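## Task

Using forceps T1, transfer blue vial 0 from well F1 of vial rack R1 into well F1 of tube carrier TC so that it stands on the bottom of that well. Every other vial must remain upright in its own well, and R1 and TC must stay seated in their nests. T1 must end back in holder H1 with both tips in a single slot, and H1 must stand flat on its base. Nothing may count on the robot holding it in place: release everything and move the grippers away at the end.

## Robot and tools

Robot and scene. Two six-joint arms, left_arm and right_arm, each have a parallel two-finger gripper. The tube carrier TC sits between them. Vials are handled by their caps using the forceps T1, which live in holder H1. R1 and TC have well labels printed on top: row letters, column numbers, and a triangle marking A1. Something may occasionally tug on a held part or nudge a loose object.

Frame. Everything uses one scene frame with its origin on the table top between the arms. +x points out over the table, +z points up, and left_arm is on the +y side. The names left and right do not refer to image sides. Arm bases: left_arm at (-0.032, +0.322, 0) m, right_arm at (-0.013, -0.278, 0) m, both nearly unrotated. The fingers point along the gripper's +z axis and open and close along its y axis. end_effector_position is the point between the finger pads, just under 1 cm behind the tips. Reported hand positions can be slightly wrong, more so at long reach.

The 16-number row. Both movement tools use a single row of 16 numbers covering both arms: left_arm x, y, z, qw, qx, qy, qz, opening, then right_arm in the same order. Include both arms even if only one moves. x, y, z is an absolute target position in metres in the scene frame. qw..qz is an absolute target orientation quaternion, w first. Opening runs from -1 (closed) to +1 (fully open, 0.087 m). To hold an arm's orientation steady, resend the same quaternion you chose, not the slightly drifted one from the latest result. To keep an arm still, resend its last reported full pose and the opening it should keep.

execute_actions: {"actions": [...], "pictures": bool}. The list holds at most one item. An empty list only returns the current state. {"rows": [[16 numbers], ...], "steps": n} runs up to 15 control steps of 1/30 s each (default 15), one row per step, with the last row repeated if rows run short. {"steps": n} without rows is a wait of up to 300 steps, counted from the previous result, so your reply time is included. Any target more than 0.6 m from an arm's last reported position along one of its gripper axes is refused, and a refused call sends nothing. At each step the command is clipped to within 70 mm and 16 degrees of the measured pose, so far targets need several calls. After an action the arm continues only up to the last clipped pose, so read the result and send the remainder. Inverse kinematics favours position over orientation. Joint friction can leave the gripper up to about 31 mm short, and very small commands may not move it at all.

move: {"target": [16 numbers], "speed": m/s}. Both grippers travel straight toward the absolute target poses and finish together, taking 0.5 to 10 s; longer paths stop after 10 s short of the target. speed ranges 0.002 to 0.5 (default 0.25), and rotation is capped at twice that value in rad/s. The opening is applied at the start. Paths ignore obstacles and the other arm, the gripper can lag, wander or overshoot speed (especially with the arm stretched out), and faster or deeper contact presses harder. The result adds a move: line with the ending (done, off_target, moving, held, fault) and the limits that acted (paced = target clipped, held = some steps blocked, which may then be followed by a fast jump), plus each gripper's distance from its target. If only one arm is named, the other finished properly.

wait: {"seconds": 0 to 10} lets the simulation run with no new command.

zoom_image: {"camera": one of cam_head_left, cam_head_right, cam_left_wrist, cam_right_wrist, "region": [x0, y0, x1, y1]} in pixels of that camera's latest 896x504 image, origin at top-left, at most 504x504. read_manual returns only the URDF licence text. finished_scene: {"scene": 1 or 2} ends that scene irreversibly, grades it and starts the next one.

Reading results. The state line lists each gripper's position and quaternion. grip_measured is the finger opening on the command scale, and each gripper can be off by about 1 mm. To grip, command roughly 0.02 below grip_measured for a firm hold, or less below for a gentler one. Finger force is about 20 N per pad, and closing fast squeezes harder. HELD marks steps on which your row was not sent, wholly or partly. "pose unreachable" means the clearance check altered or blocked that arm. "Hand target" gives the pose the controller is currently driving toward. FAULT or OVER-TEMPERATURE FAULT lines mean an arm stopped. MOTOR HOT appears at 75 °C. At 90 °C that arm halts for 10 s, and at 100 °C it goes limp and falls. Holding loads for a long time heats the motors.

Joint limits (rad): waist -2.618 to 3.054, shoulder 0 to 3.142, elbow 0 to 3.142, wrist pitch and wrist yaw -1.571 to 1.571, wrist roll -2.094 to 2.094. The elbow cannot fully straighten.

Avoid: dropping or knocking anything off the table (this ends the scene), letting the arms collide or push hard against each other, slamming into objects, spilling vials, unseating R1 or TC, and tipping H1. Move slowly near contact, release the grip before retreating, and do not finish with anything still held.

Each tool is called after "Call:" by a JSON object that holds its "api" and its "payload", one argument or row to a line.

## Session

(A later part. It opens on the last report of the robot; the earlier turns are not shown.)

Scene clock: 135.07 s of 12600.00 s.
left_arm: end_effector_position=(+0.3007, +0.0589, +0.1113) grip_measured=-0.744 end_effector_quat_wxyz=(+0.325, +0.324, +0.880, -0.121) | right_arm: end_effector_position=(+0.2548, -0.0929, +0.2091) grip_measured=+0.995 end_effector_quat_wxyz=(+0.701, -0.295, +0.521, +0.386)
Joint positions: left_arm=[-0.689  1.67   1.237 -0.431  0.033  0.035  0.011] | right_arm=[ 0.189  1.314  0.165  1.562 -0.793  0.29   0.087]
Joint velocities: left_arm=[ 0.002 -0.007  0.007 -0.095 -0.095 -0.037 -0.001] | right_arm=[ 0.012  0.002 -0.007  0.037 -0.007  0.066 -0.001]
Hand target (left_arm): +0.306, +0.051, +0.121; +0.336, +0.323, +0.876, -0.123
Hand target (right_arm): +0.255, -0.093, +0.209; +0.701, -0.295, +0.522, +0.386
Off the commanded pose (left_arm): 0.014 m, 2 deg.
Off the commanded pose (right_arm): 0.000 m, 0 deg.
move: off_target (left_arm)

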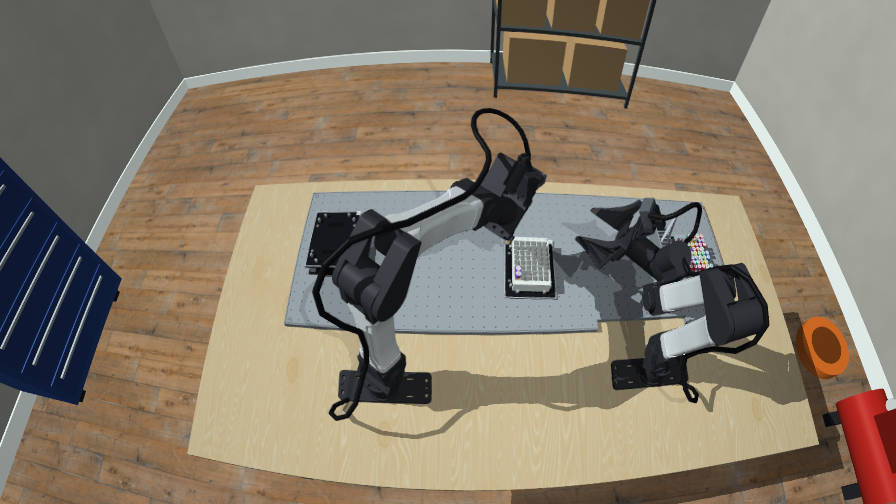

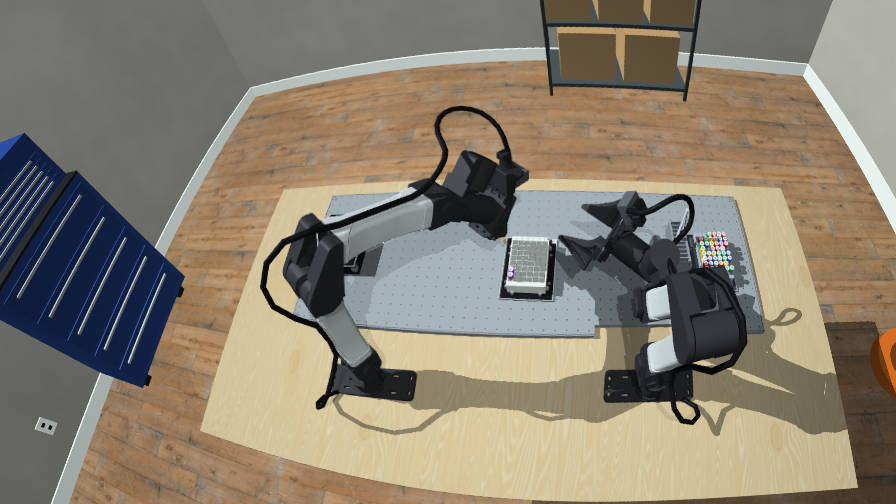

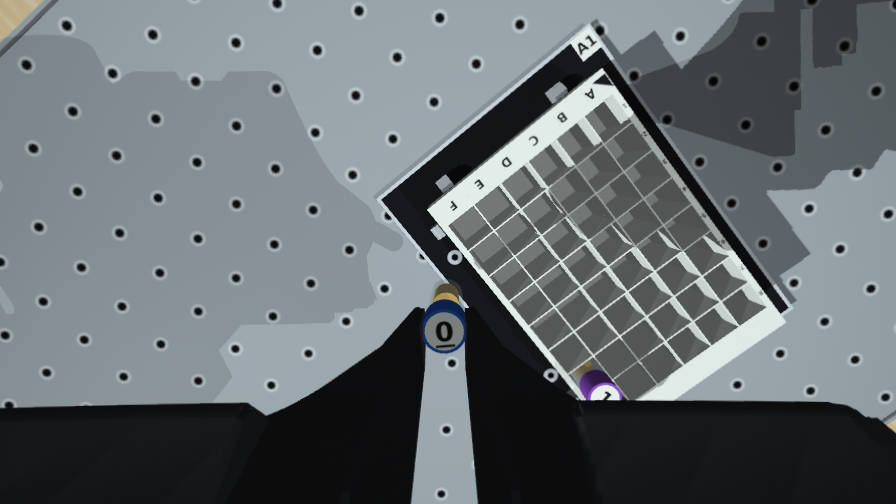

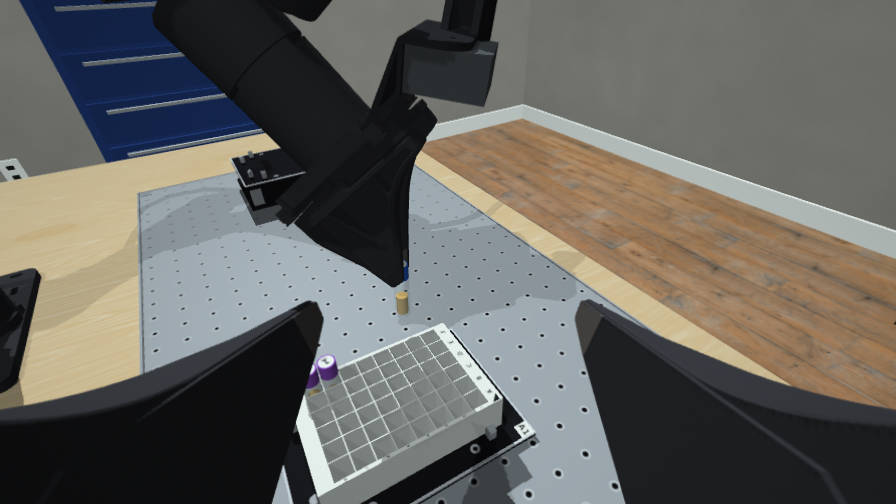

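Call:
{"api": "move", "payload": {
  "target": [0.315,0.034,0.118,0.367,0.315,0.865,-0.134,-0.757,0.2549,-0.0929,0.2087,0.701,-0.295,0.522,0.386,1],
  "speed": 0.02
}}

Call:
{"api": "zoom_image", "payload": {
  "camera": "cam_right_wrist",
  "region": [350,250,510,370]
}}

Call:
{"api": "zoom_image", "payload": {
  "camera": "cam_left_wrist",
  "region": [370,240,530,360]
}}

Scene clock: 138.93 s of 12600.00 s.
left_arm: end_effector_position=(+0.3112, +0.0410, +0.1154) grip_measured=-0.744 end_effector_quat_wxyz=(+0.356, +0.316, +0.870, -0.131) | right_arm: end_effector_position=(+0.2548, -0.0929, +0.2091) grip_measured=+0.995 end_effector_quat_wxyz=(+0.701, -0.295, +0.521, +0.386)
Joint positions: left_arm=[-0.712  1.69   1.237 -0.34   0.014  0.011  0.011] | right_arm=[ 0.189  1.314  0.165  1.562 -0.793  0.29   0.087]
Joint velocities: left_arm=[-0.017 -0.017  0.002 -0.022  0.007  0.051  0.001] | right_arm=[ 0.002 -0.007 -0.002  0.022  0.022 -0.051 -0.   ]
Hand target (left_arm): +0.315, +0.034, +0.118; +0.367, +0.314, +0.865, -0.134
Hand target (right_arm): +0.255, -0.093, +0.209; +0.701, -0.295, +0.522, +0.386
Off the commanded pose (left_arm): 0.008 m, 1 deg.
Off the commanded pose (right_arm): 0.000 m, 0 deg.
move: done

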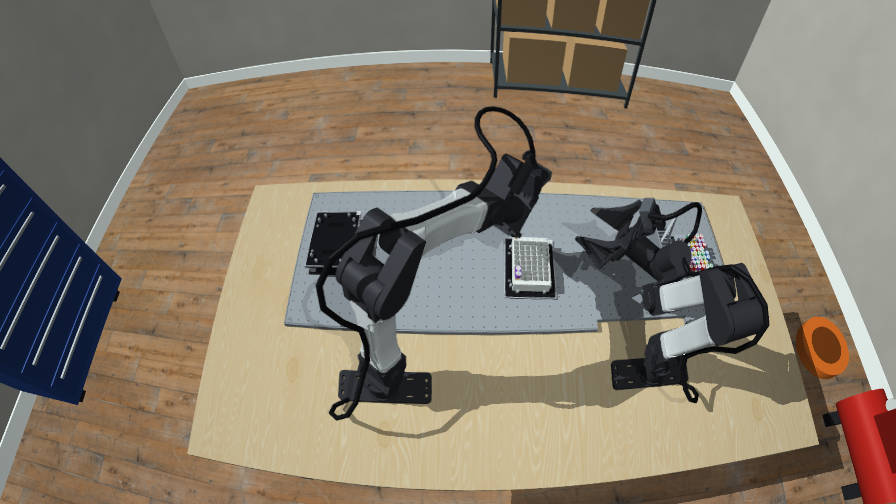

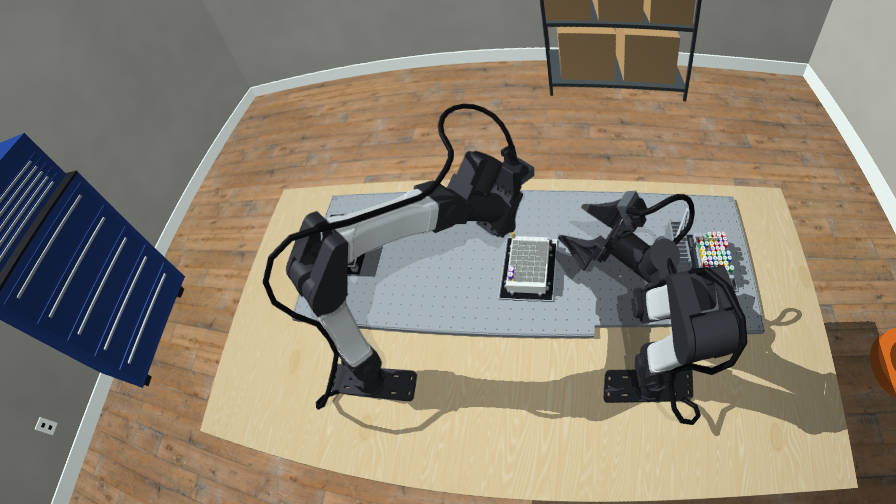

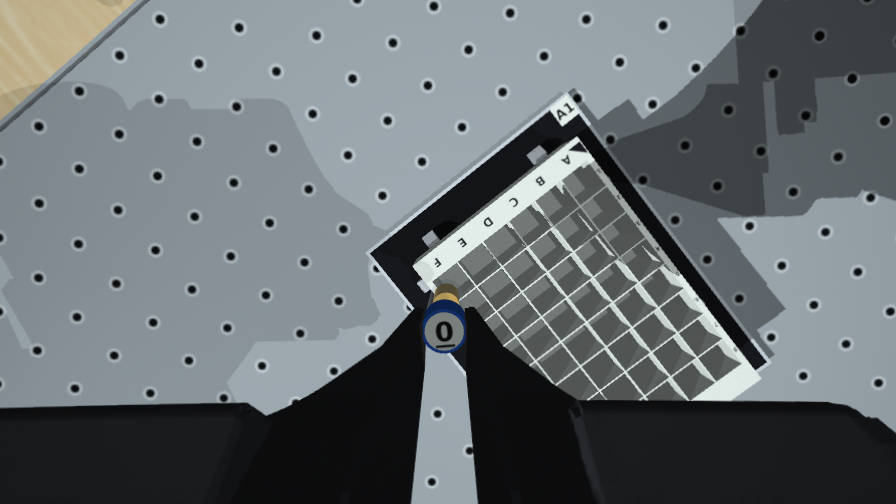

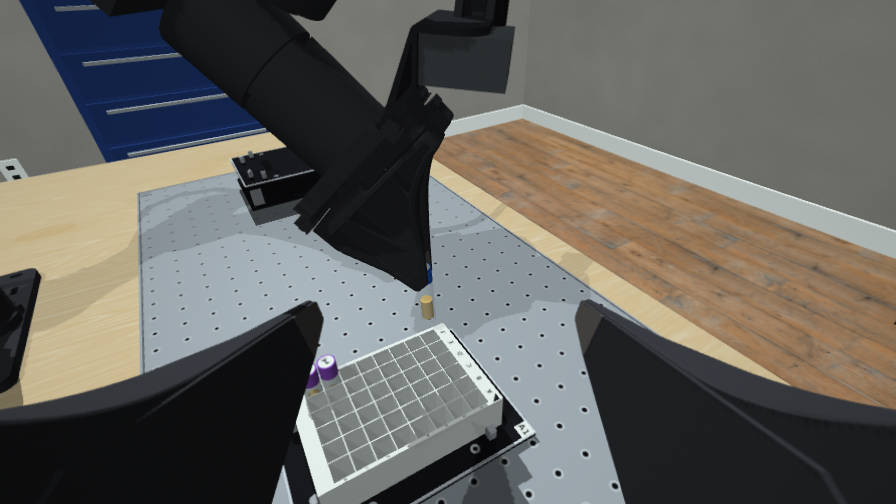

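Region (350, 250, 510, 370) of cam_right_wrist's 896x504 image, scaled by 3.150, with more detail than that image has; it fills the top 378 rows of this view, and the rest is white.

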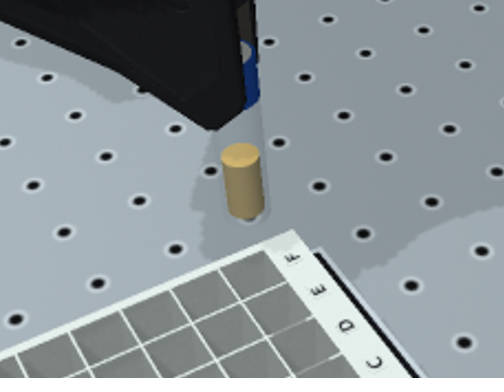

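Region (370, 240, 530, 360) of cam_left_wrist's 896x504 image, scaled by 3.150, with more detail than that image has; it fills the top 378 rows of this view, and the rest is white.

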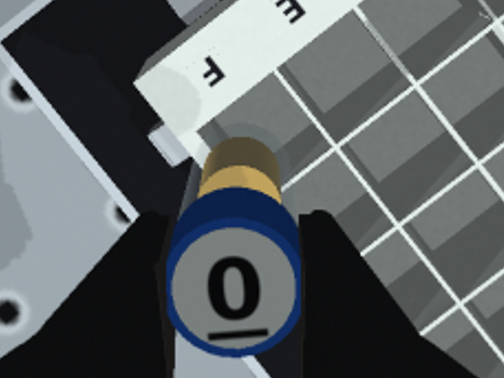

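Call:
{"api": "move", "payload": {
  "target": [0.3085,0.034,0.103,0.354,0.316,0.871,-0.13,-0.757,0.2549,-0.0929,0.2087,0.701,-0.295,0.522,0.386,1],
  "speed": 0.01
}}

Call:
{"api": "zoom_image", "payload": {
  "camera": "cam_right_wrist",
  "region": [350,250,510,370]
}}

Call:
{"api": "zoom_image", "payload": {
  "camera": "cam_left_wrist",
  "region": [370,240,530,360]
}}

Scene clock: 141.83 s of 12600.00 s.
left_arm: end_effector_position=(+0.3106, +0.0364, +0.1111) grip_measured=-0.744 end_effector_quat_wxyz=(+0.355, +0.316, +0.870, -0.131) | right_arm: end_effector_position=(+0.2548, -0.0929, +0.2091) grip_measured=+0.995 end_effector_quat_wxyz=(+0.701, -0.295, +0.521, +0.386)
Joint positions: left_arm=[-0.723  1.705  1.237 -0.328  0.007  0.002  0.011] | right_arm=[ 0.189  1.314  0.165  1.562 -0.793  0.29   0.087]
Joint velocities: left_arm=[ 0.007 -0.002 -0.012 -0.037 -0.125 -0.022 -0.   ] | right_arm=[ 0.012 -0.002 -0.022  0.066 -0.022 -0.007 -0.001]
Hand target (left_arm): +0.308, +0.034, +0.103; +0.354, +0.316, +0.871, -0.130
Hand target (right_arm): +0.255, -0.093, +0.209; +0.701, -0.295, +0.522, +0.386
Off the commanded pose (left_arm): 0.009 m, 0 deg.
Off the commanded pose (right_arm): 0.000 m, 0 deg.
move: done

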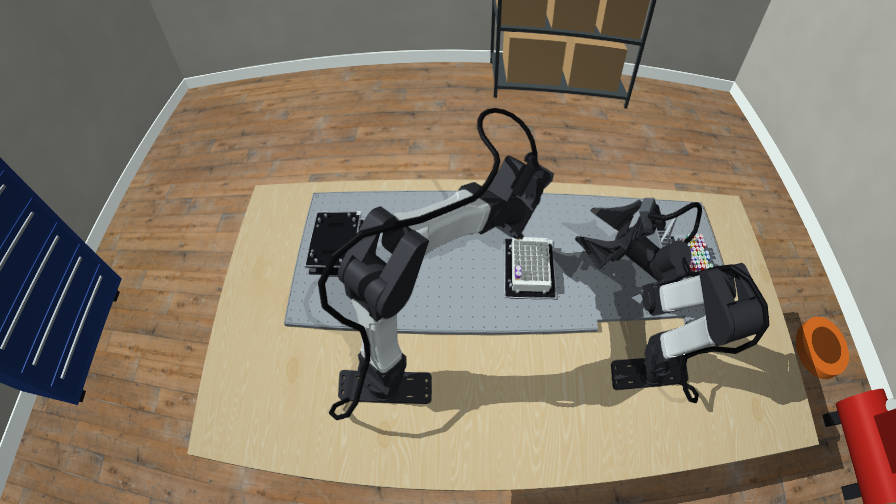

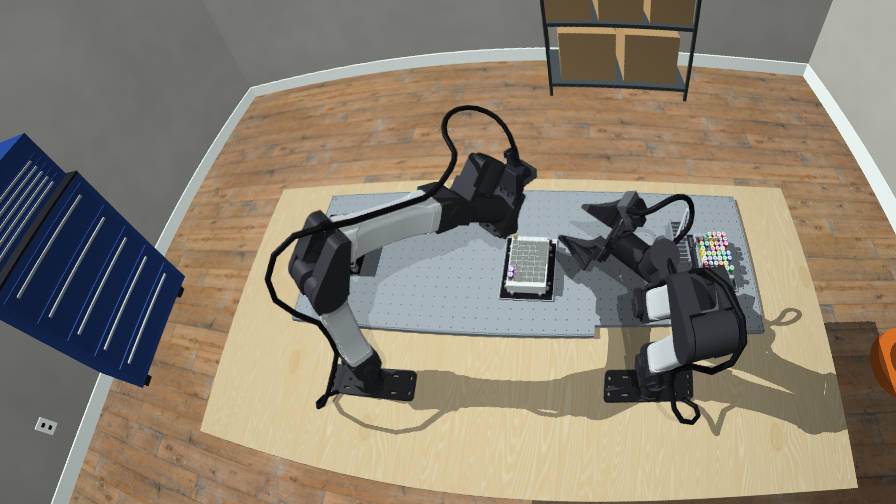

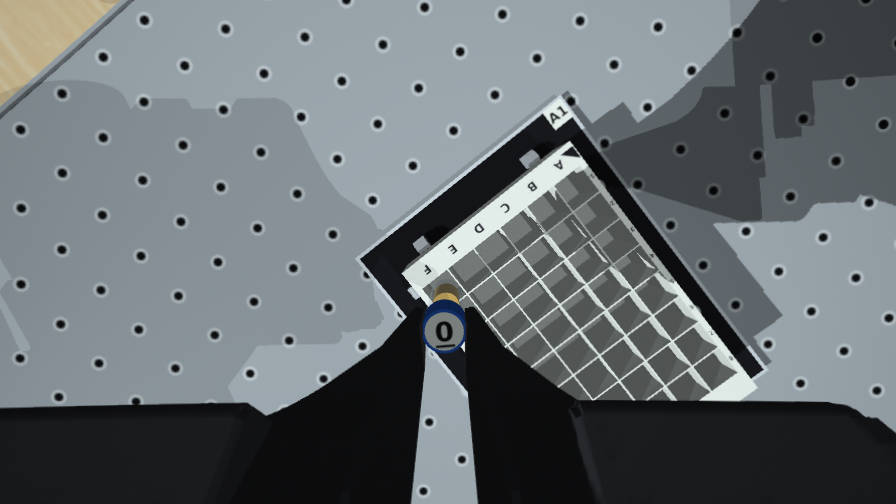

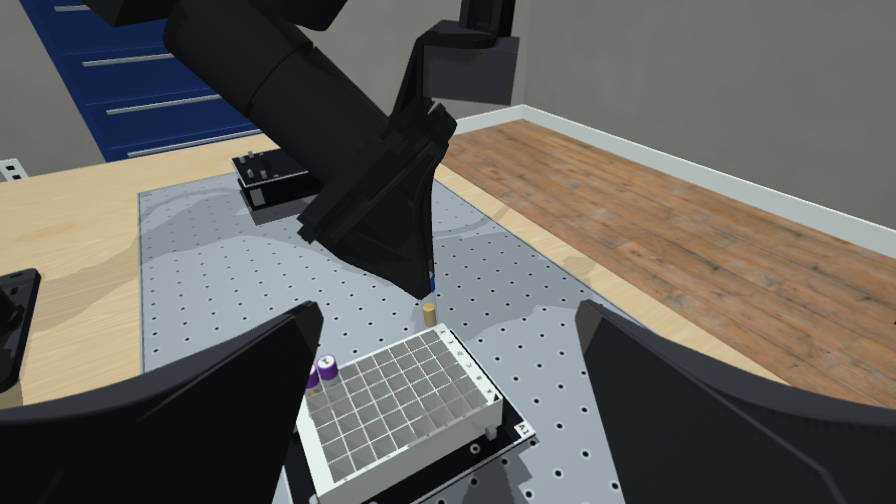

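Region (350, 250, 510, 370) of cam_right_wrist's 896x504 image, scaled by 3.150, with more detail than that image has; it fills the top 378 rows of this view, and the rest is white.

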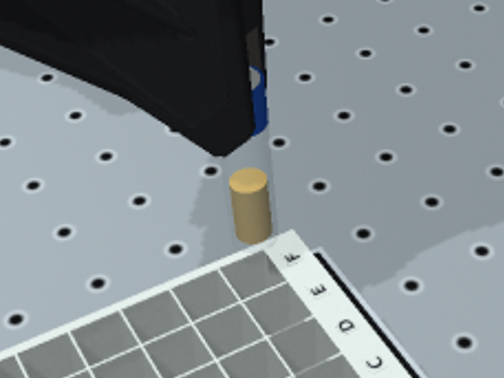

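Region (370, 240, 530, 360) of cam_left_wrist's 896x504 image, scaled by 3.150, with more detail than that image has; it fills the top 378 rows of this view, and the rest is white.

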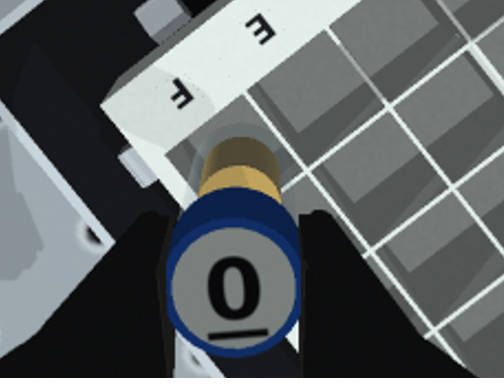

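Call:
{"api": "move", "payload": {
  "target": [0.3106,0.0364,0.097,0.341,0.318,0.876,-0.126,-0.757,0.2549,-0.0929,0.2087,0.701,-0.295,0.522,0.386,1],
  "speed": 0.005
}}

Call:
{"api": "zoom_image", "payload": {
  "camera": "cam_right_wrist",
  "region": [350,250,510,370]
}}

Call:
{"api": "zoom_image", "payload": {
  "camera": "cam_left_wrist",
  "region": [370,240,530,360]
}}

Scene clock: 146.87 s of 12600.00 s.
left_arm: end_effector_position=(+0.3106, +0.0365, +0.1013) grip_measured=-0.744 end_effector_quat_wxyz=(+0.345, +0.317, +0.874, -0.127) | right_arm: end_effector_position=(+0.2548, -0.0929, +0.2091) grip_measured=+0.995 end_effector_quat_wxyz=(+0.701, -0.295, +0.521, +0.386)
Joint positions: left_arm=[-0.723  1.728  1.237 -0.327  0.007  0.002  0.011] | right_arm=[ 0.189  1.314  0.165  1.562 -0.793  0.29   0.087]
Joint velocities: left_arm=[-0.007 -0.002 -0.012 -0.007  0.022 -0.037 -0.001] | right_arm=[ 0.002 -0.002  0.007 -0.022  0.037  0.007  0.   ]
Hand target (left_arm): +0.311, +0.036, +0.097; +0.341, +0.318, +0.876, -0.126
Hand target (right_arm): +0.255, -0.093, +0.209; +0.701, -0.295, +0.522, +0.386
Off the commanded pose (left_arm): 0.004 m, 1 deg.
Off the commanded pose (right_arm): 0.000 m, 0 deg.
move: done

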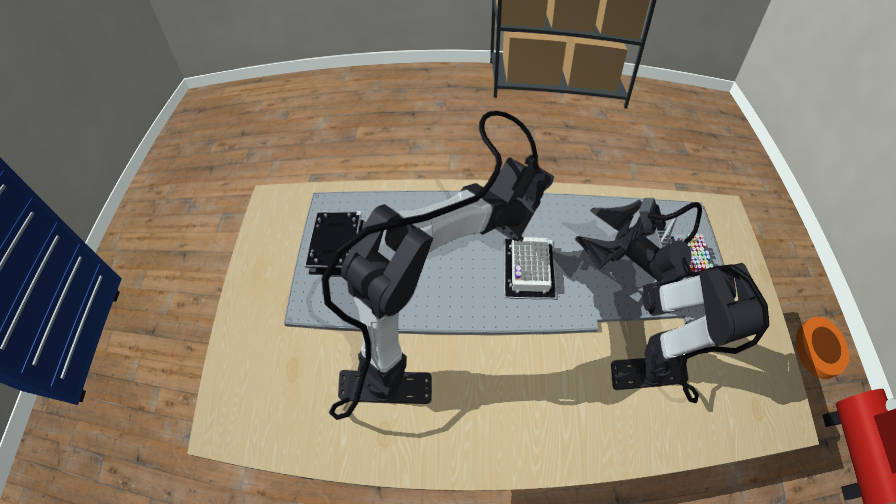

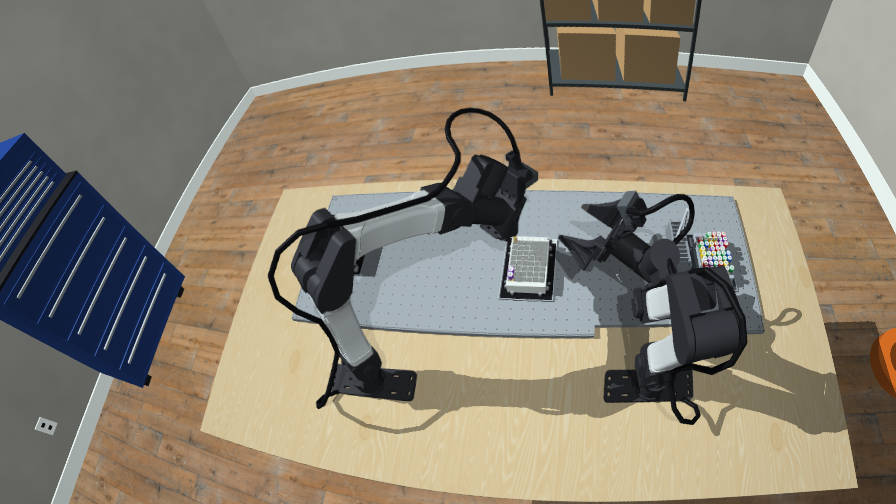

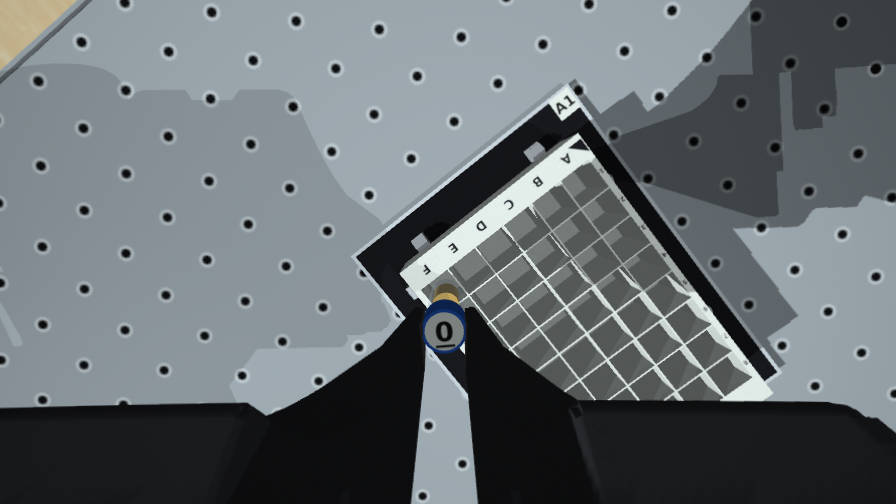

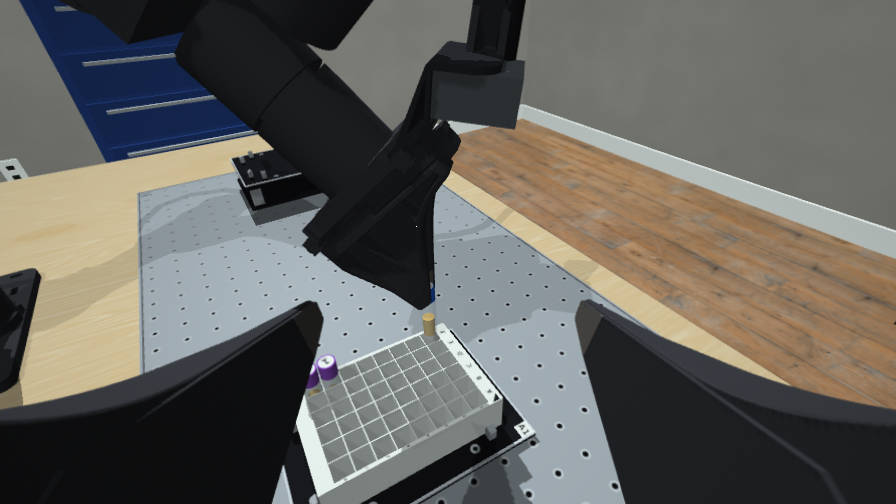

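Region (350, 250, 510, 370) of cam_right_wrist's 896x504 image, scaled by 3.150, with more detail than that image has; it fills the top 378 rows of this view, and the rest is white.

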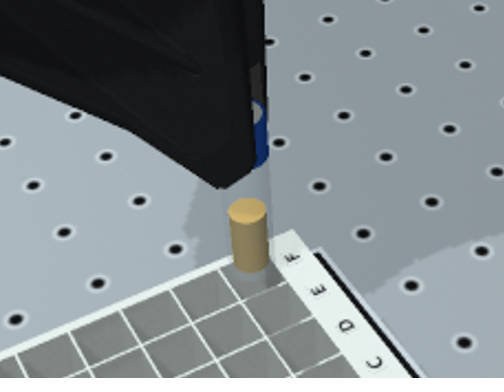

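Region (370, 240, 530, 360) of cam_left_wrist's 896x504 image, scaled by 3.150, with more detail than that image has; it fills the top 378 rows of this view, and the rest is white.

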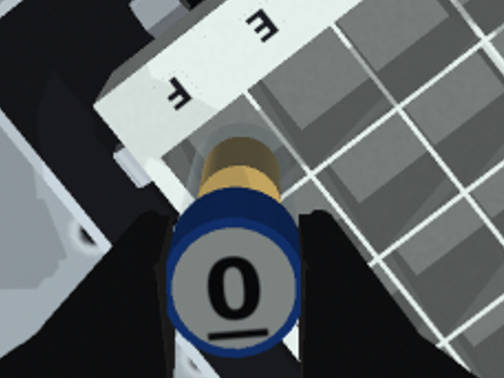

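Call:
{"api": "move", "payload": {
  "target": [0.3112,0.036,0.089,0.335,0.319,0.878,-0.124,-0.757,0.2549,-0.0929,0.2087,0.701,-0.295,0.522,0.386,1],
  "speed": 0.005
}}

Call:
{"api": "zoom_image", "payload": {
  "camera": "cam_right_wrist",
  "region": [330,230,530,380]
}}

Call:
{"api": "zoom_image", "payload": {
  "camera": "cam_left_wrist",
  "region": [370,240,530,360]
}}

Scene clock: 153.10 s of 12600.00 s.
left_arm: end_effector_position=(+0.3103, +0.0367, +0.0918) grip_measured=-0.744 end_effector_quat_wxyz=(+0.335, +0.318, +0.878, -0.124) | right_arm: end_effector_position=(+0.2548, -0.0929, +0.2091) grip_measured=+0.995 end_effector_quat_wxyz=(+0.701, -0.295, +0.521, +0.386)
Joint positions: left_arm=[-0.723  1.75   1.237 -0.327  0.007  0.002  0.011] | right_arm=[ 0.189  1.314  0.165  1.562 -0.793  0.29   0.087]
Joint velocities: left_arm=[ 0.022  0.007  0.002  0.007 -0.022  0.051 -0.001] | right_arm=[ 0.007 -0.002  0.007  0.022  0.022 -0.007  0.   ]
Hand target (left_arm): +0.311, +0.036, +0.089; +0.335, +0.319, +0.878, -0.124
Hand target (right_arm): +0.255, -0.093, +0.209; +0.701, -0.295, +0.522, +0.386
Off the commanded pose (left_arm): 0.003 m, 0 deg.
Off the commanded pose (right_arm): 0.000 m, 0 deg.
After step 90, 0.47 s passed at rest.
move: done

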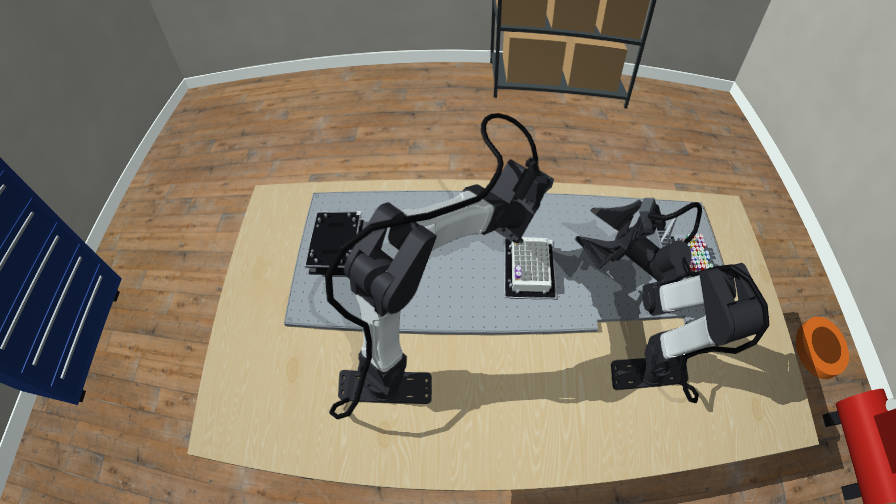

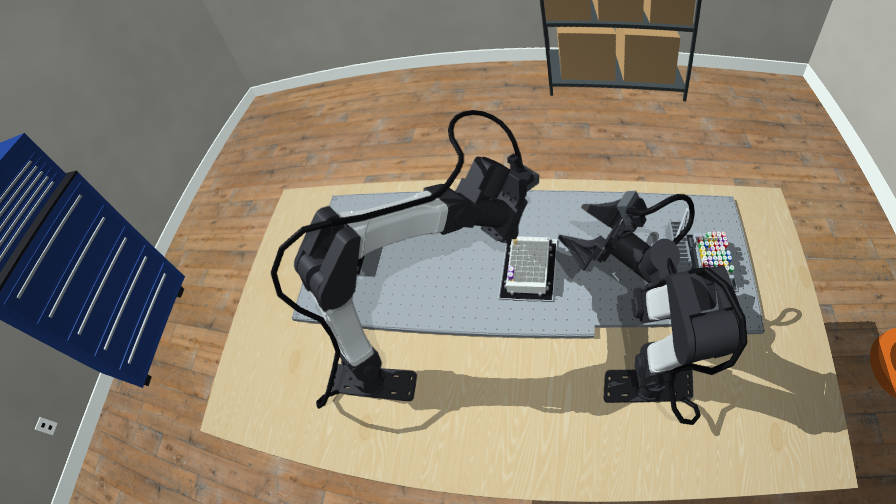

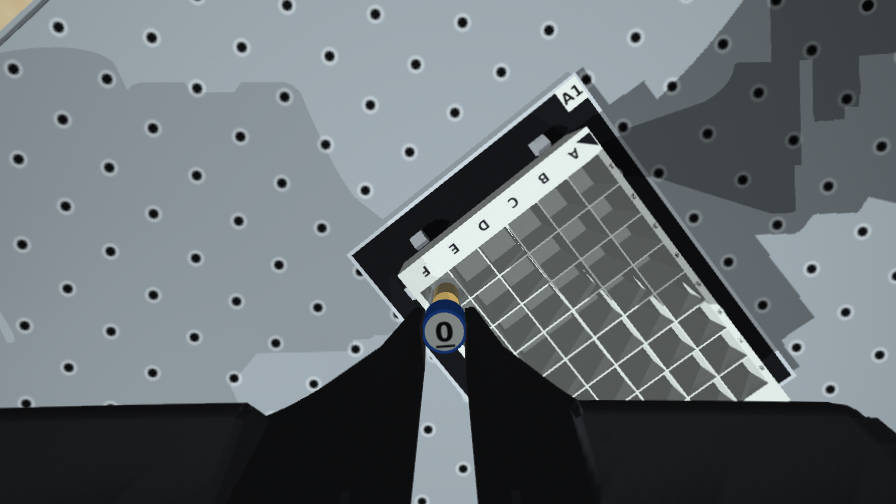

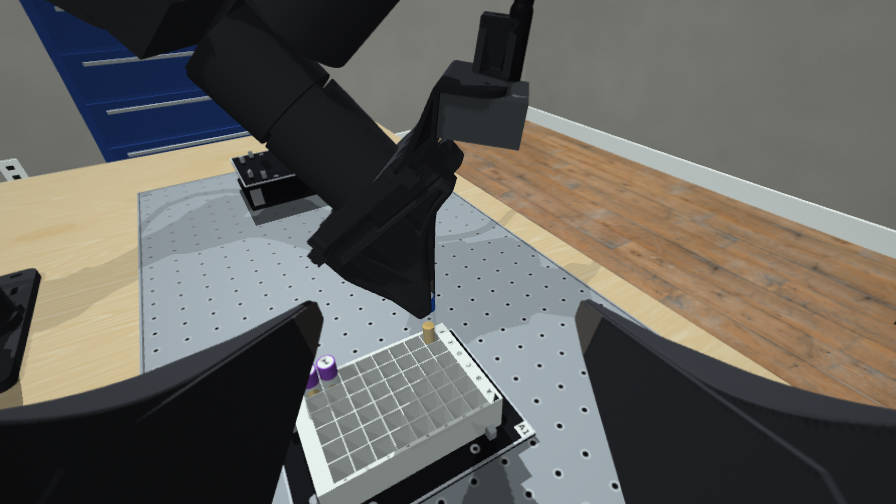

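Region (330, 230, 530, 380) of cam_right_wrist's 896x504 image, scaled by 2.520, with more detail than that image has; it fills the top 378 rows of this view, and the rest is white.

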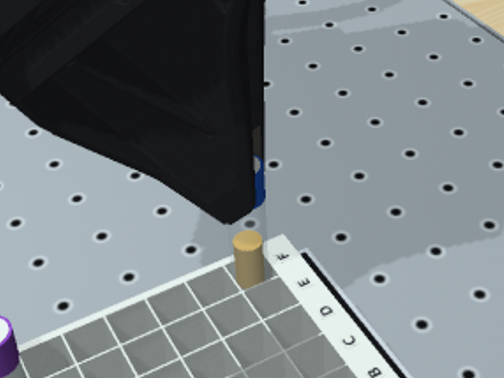

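Region (370, 240, 530, 360) of cam_left_wrist's 896x504 image, scaled by 3.150, with more detail than that image has; it fills the top 378 rows of this view, and the rest is white.

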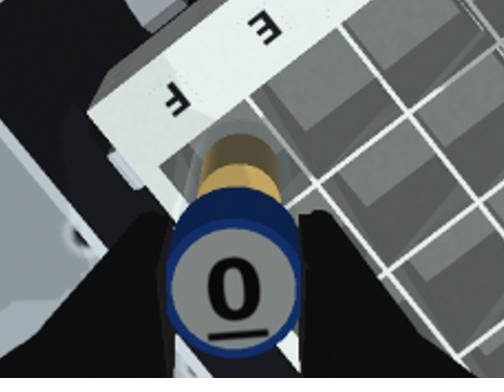

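Call:
{"api": "move", "payload": {
  "target": [0.3112,0.036,0.08,0.327,0.320,0.881,-0.121,-0.757,0.2549,-0.0929,0.2087,0.701,-0.295,0.522,0.386,1],
  "speed": 0.005
}}

Call:
{"api": "zoom_image", "payload": {
  "camera": "cam_right_wrist",
  "region": [300,250,500,400]
}}

Call:
{"api": "zoom_image", "payload": {
  "camera": "cam_left_wrist",
  "region": [370,240,530,360]
}}

Scene clock: 156.70 s of 12600.00 s.
left_arm: end_effector_position=(+0.3107, +0.0364, +0.0842) grip_measured=-0.744 end_effector_quat_wxyz=(+0.329, +0.319, +0.881, -0.121) | right_arm: end_effector_position=(+0.2548, -0.0929, +0.2091) grip_measured=+0.995 end_effector_quat_wxyz=(+0.701, -0.295, +0.521, +0.386)
Joint positions: left_arm=[-0.723  1.769  1.237 -0.323  0.007  0.002  0.011] | right_arm=[ 0.189  1.314  0.165  1.562 -0.793  0.29   0.087]
Joint velocities: left_arm=[ 0.012 -0.007  0.022 -0.051  0.022 -0.007  0.   ] | right_arm=[-0.012  0.002  0.002 -0.037  0.022  0.037 -0.   ]
Hand target (left_arm): +0.311, +0.036, +0.080; +0.327, +0.320, +0.881, -0.121
Hand target (right_arm): +0.255, -0.093, +0.209; +0.701, -0.295, +0.522, +0.386
Off the commanded pose (left_arm): 0.004 m, 0 deg.
Off the commanded pose (right_arm): 0.000 m, 0 deg.
move: done

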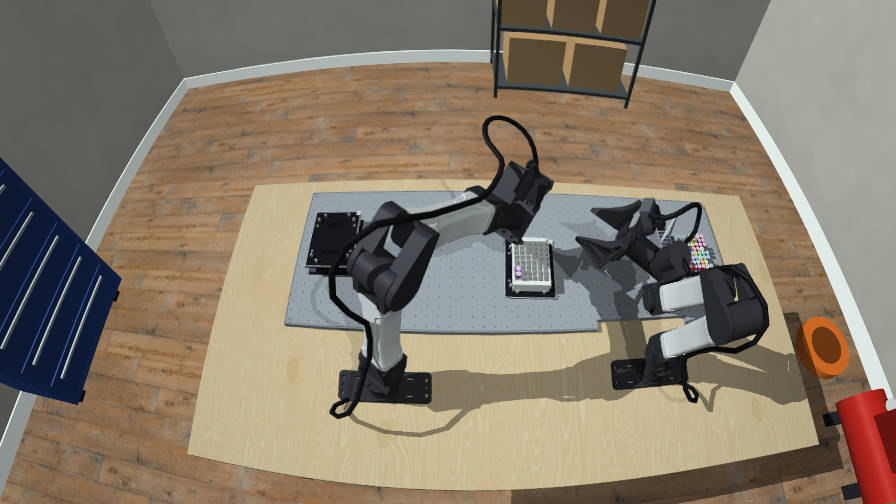

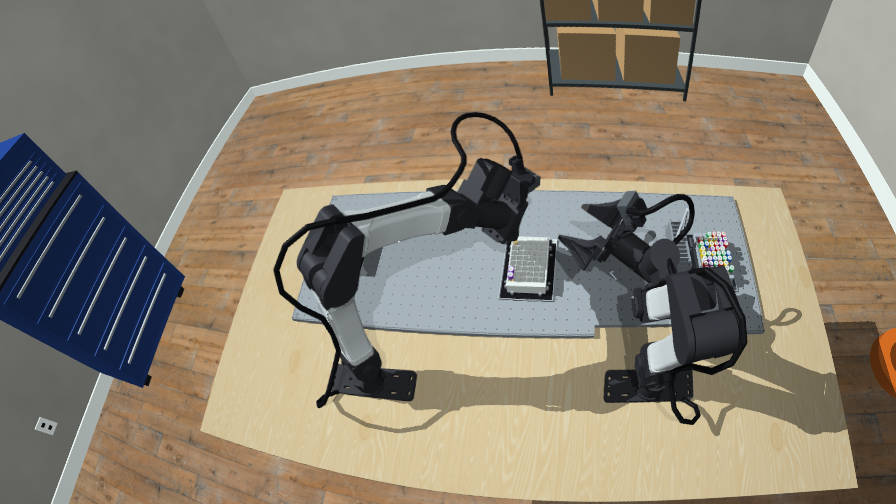

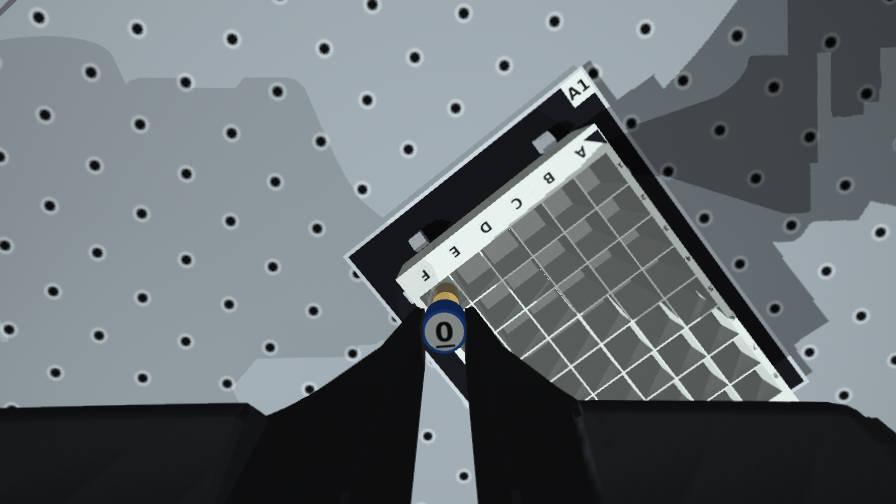

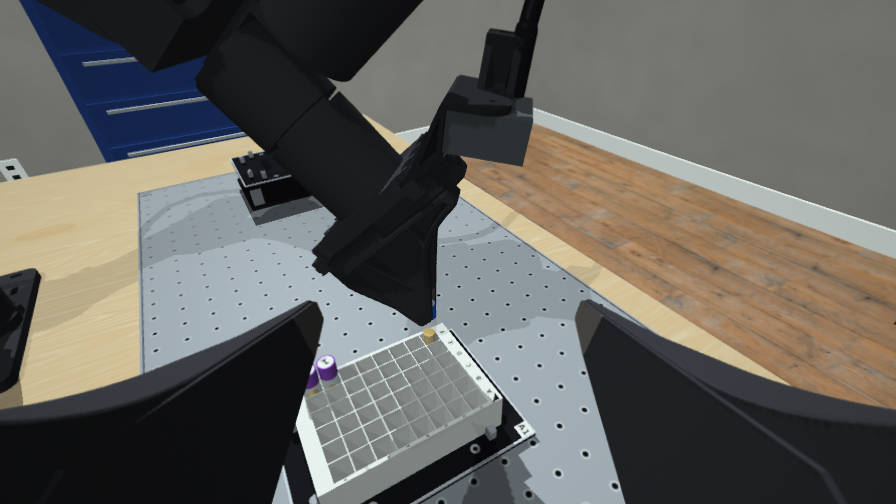

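Region (300, 250, 500, 400) of cam_right_wrist's 896x504 image, scaled by 2.520, with more detail than that image has; it fills the top 378 rows of this view, and the rest is white.

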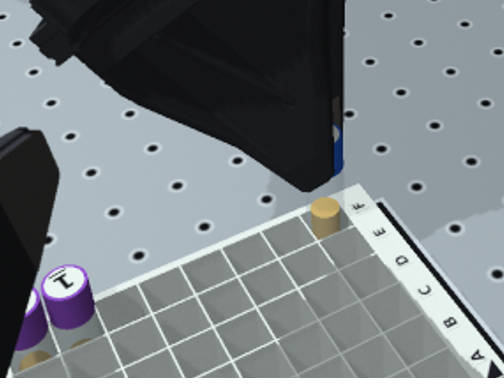

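Region (370, 240, 530, 360) of cam_left_wrist's 896x504 image, scaled by 3.150, with more detail than that image has; it fills the top 378 rows of this view, and the rest is white.

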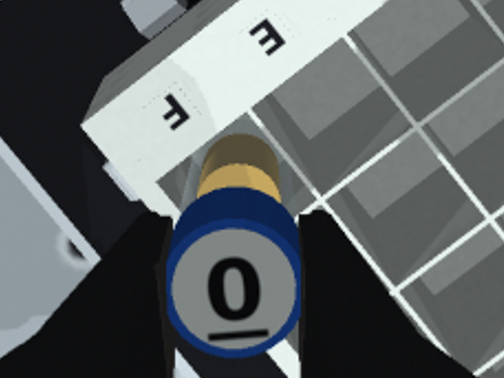

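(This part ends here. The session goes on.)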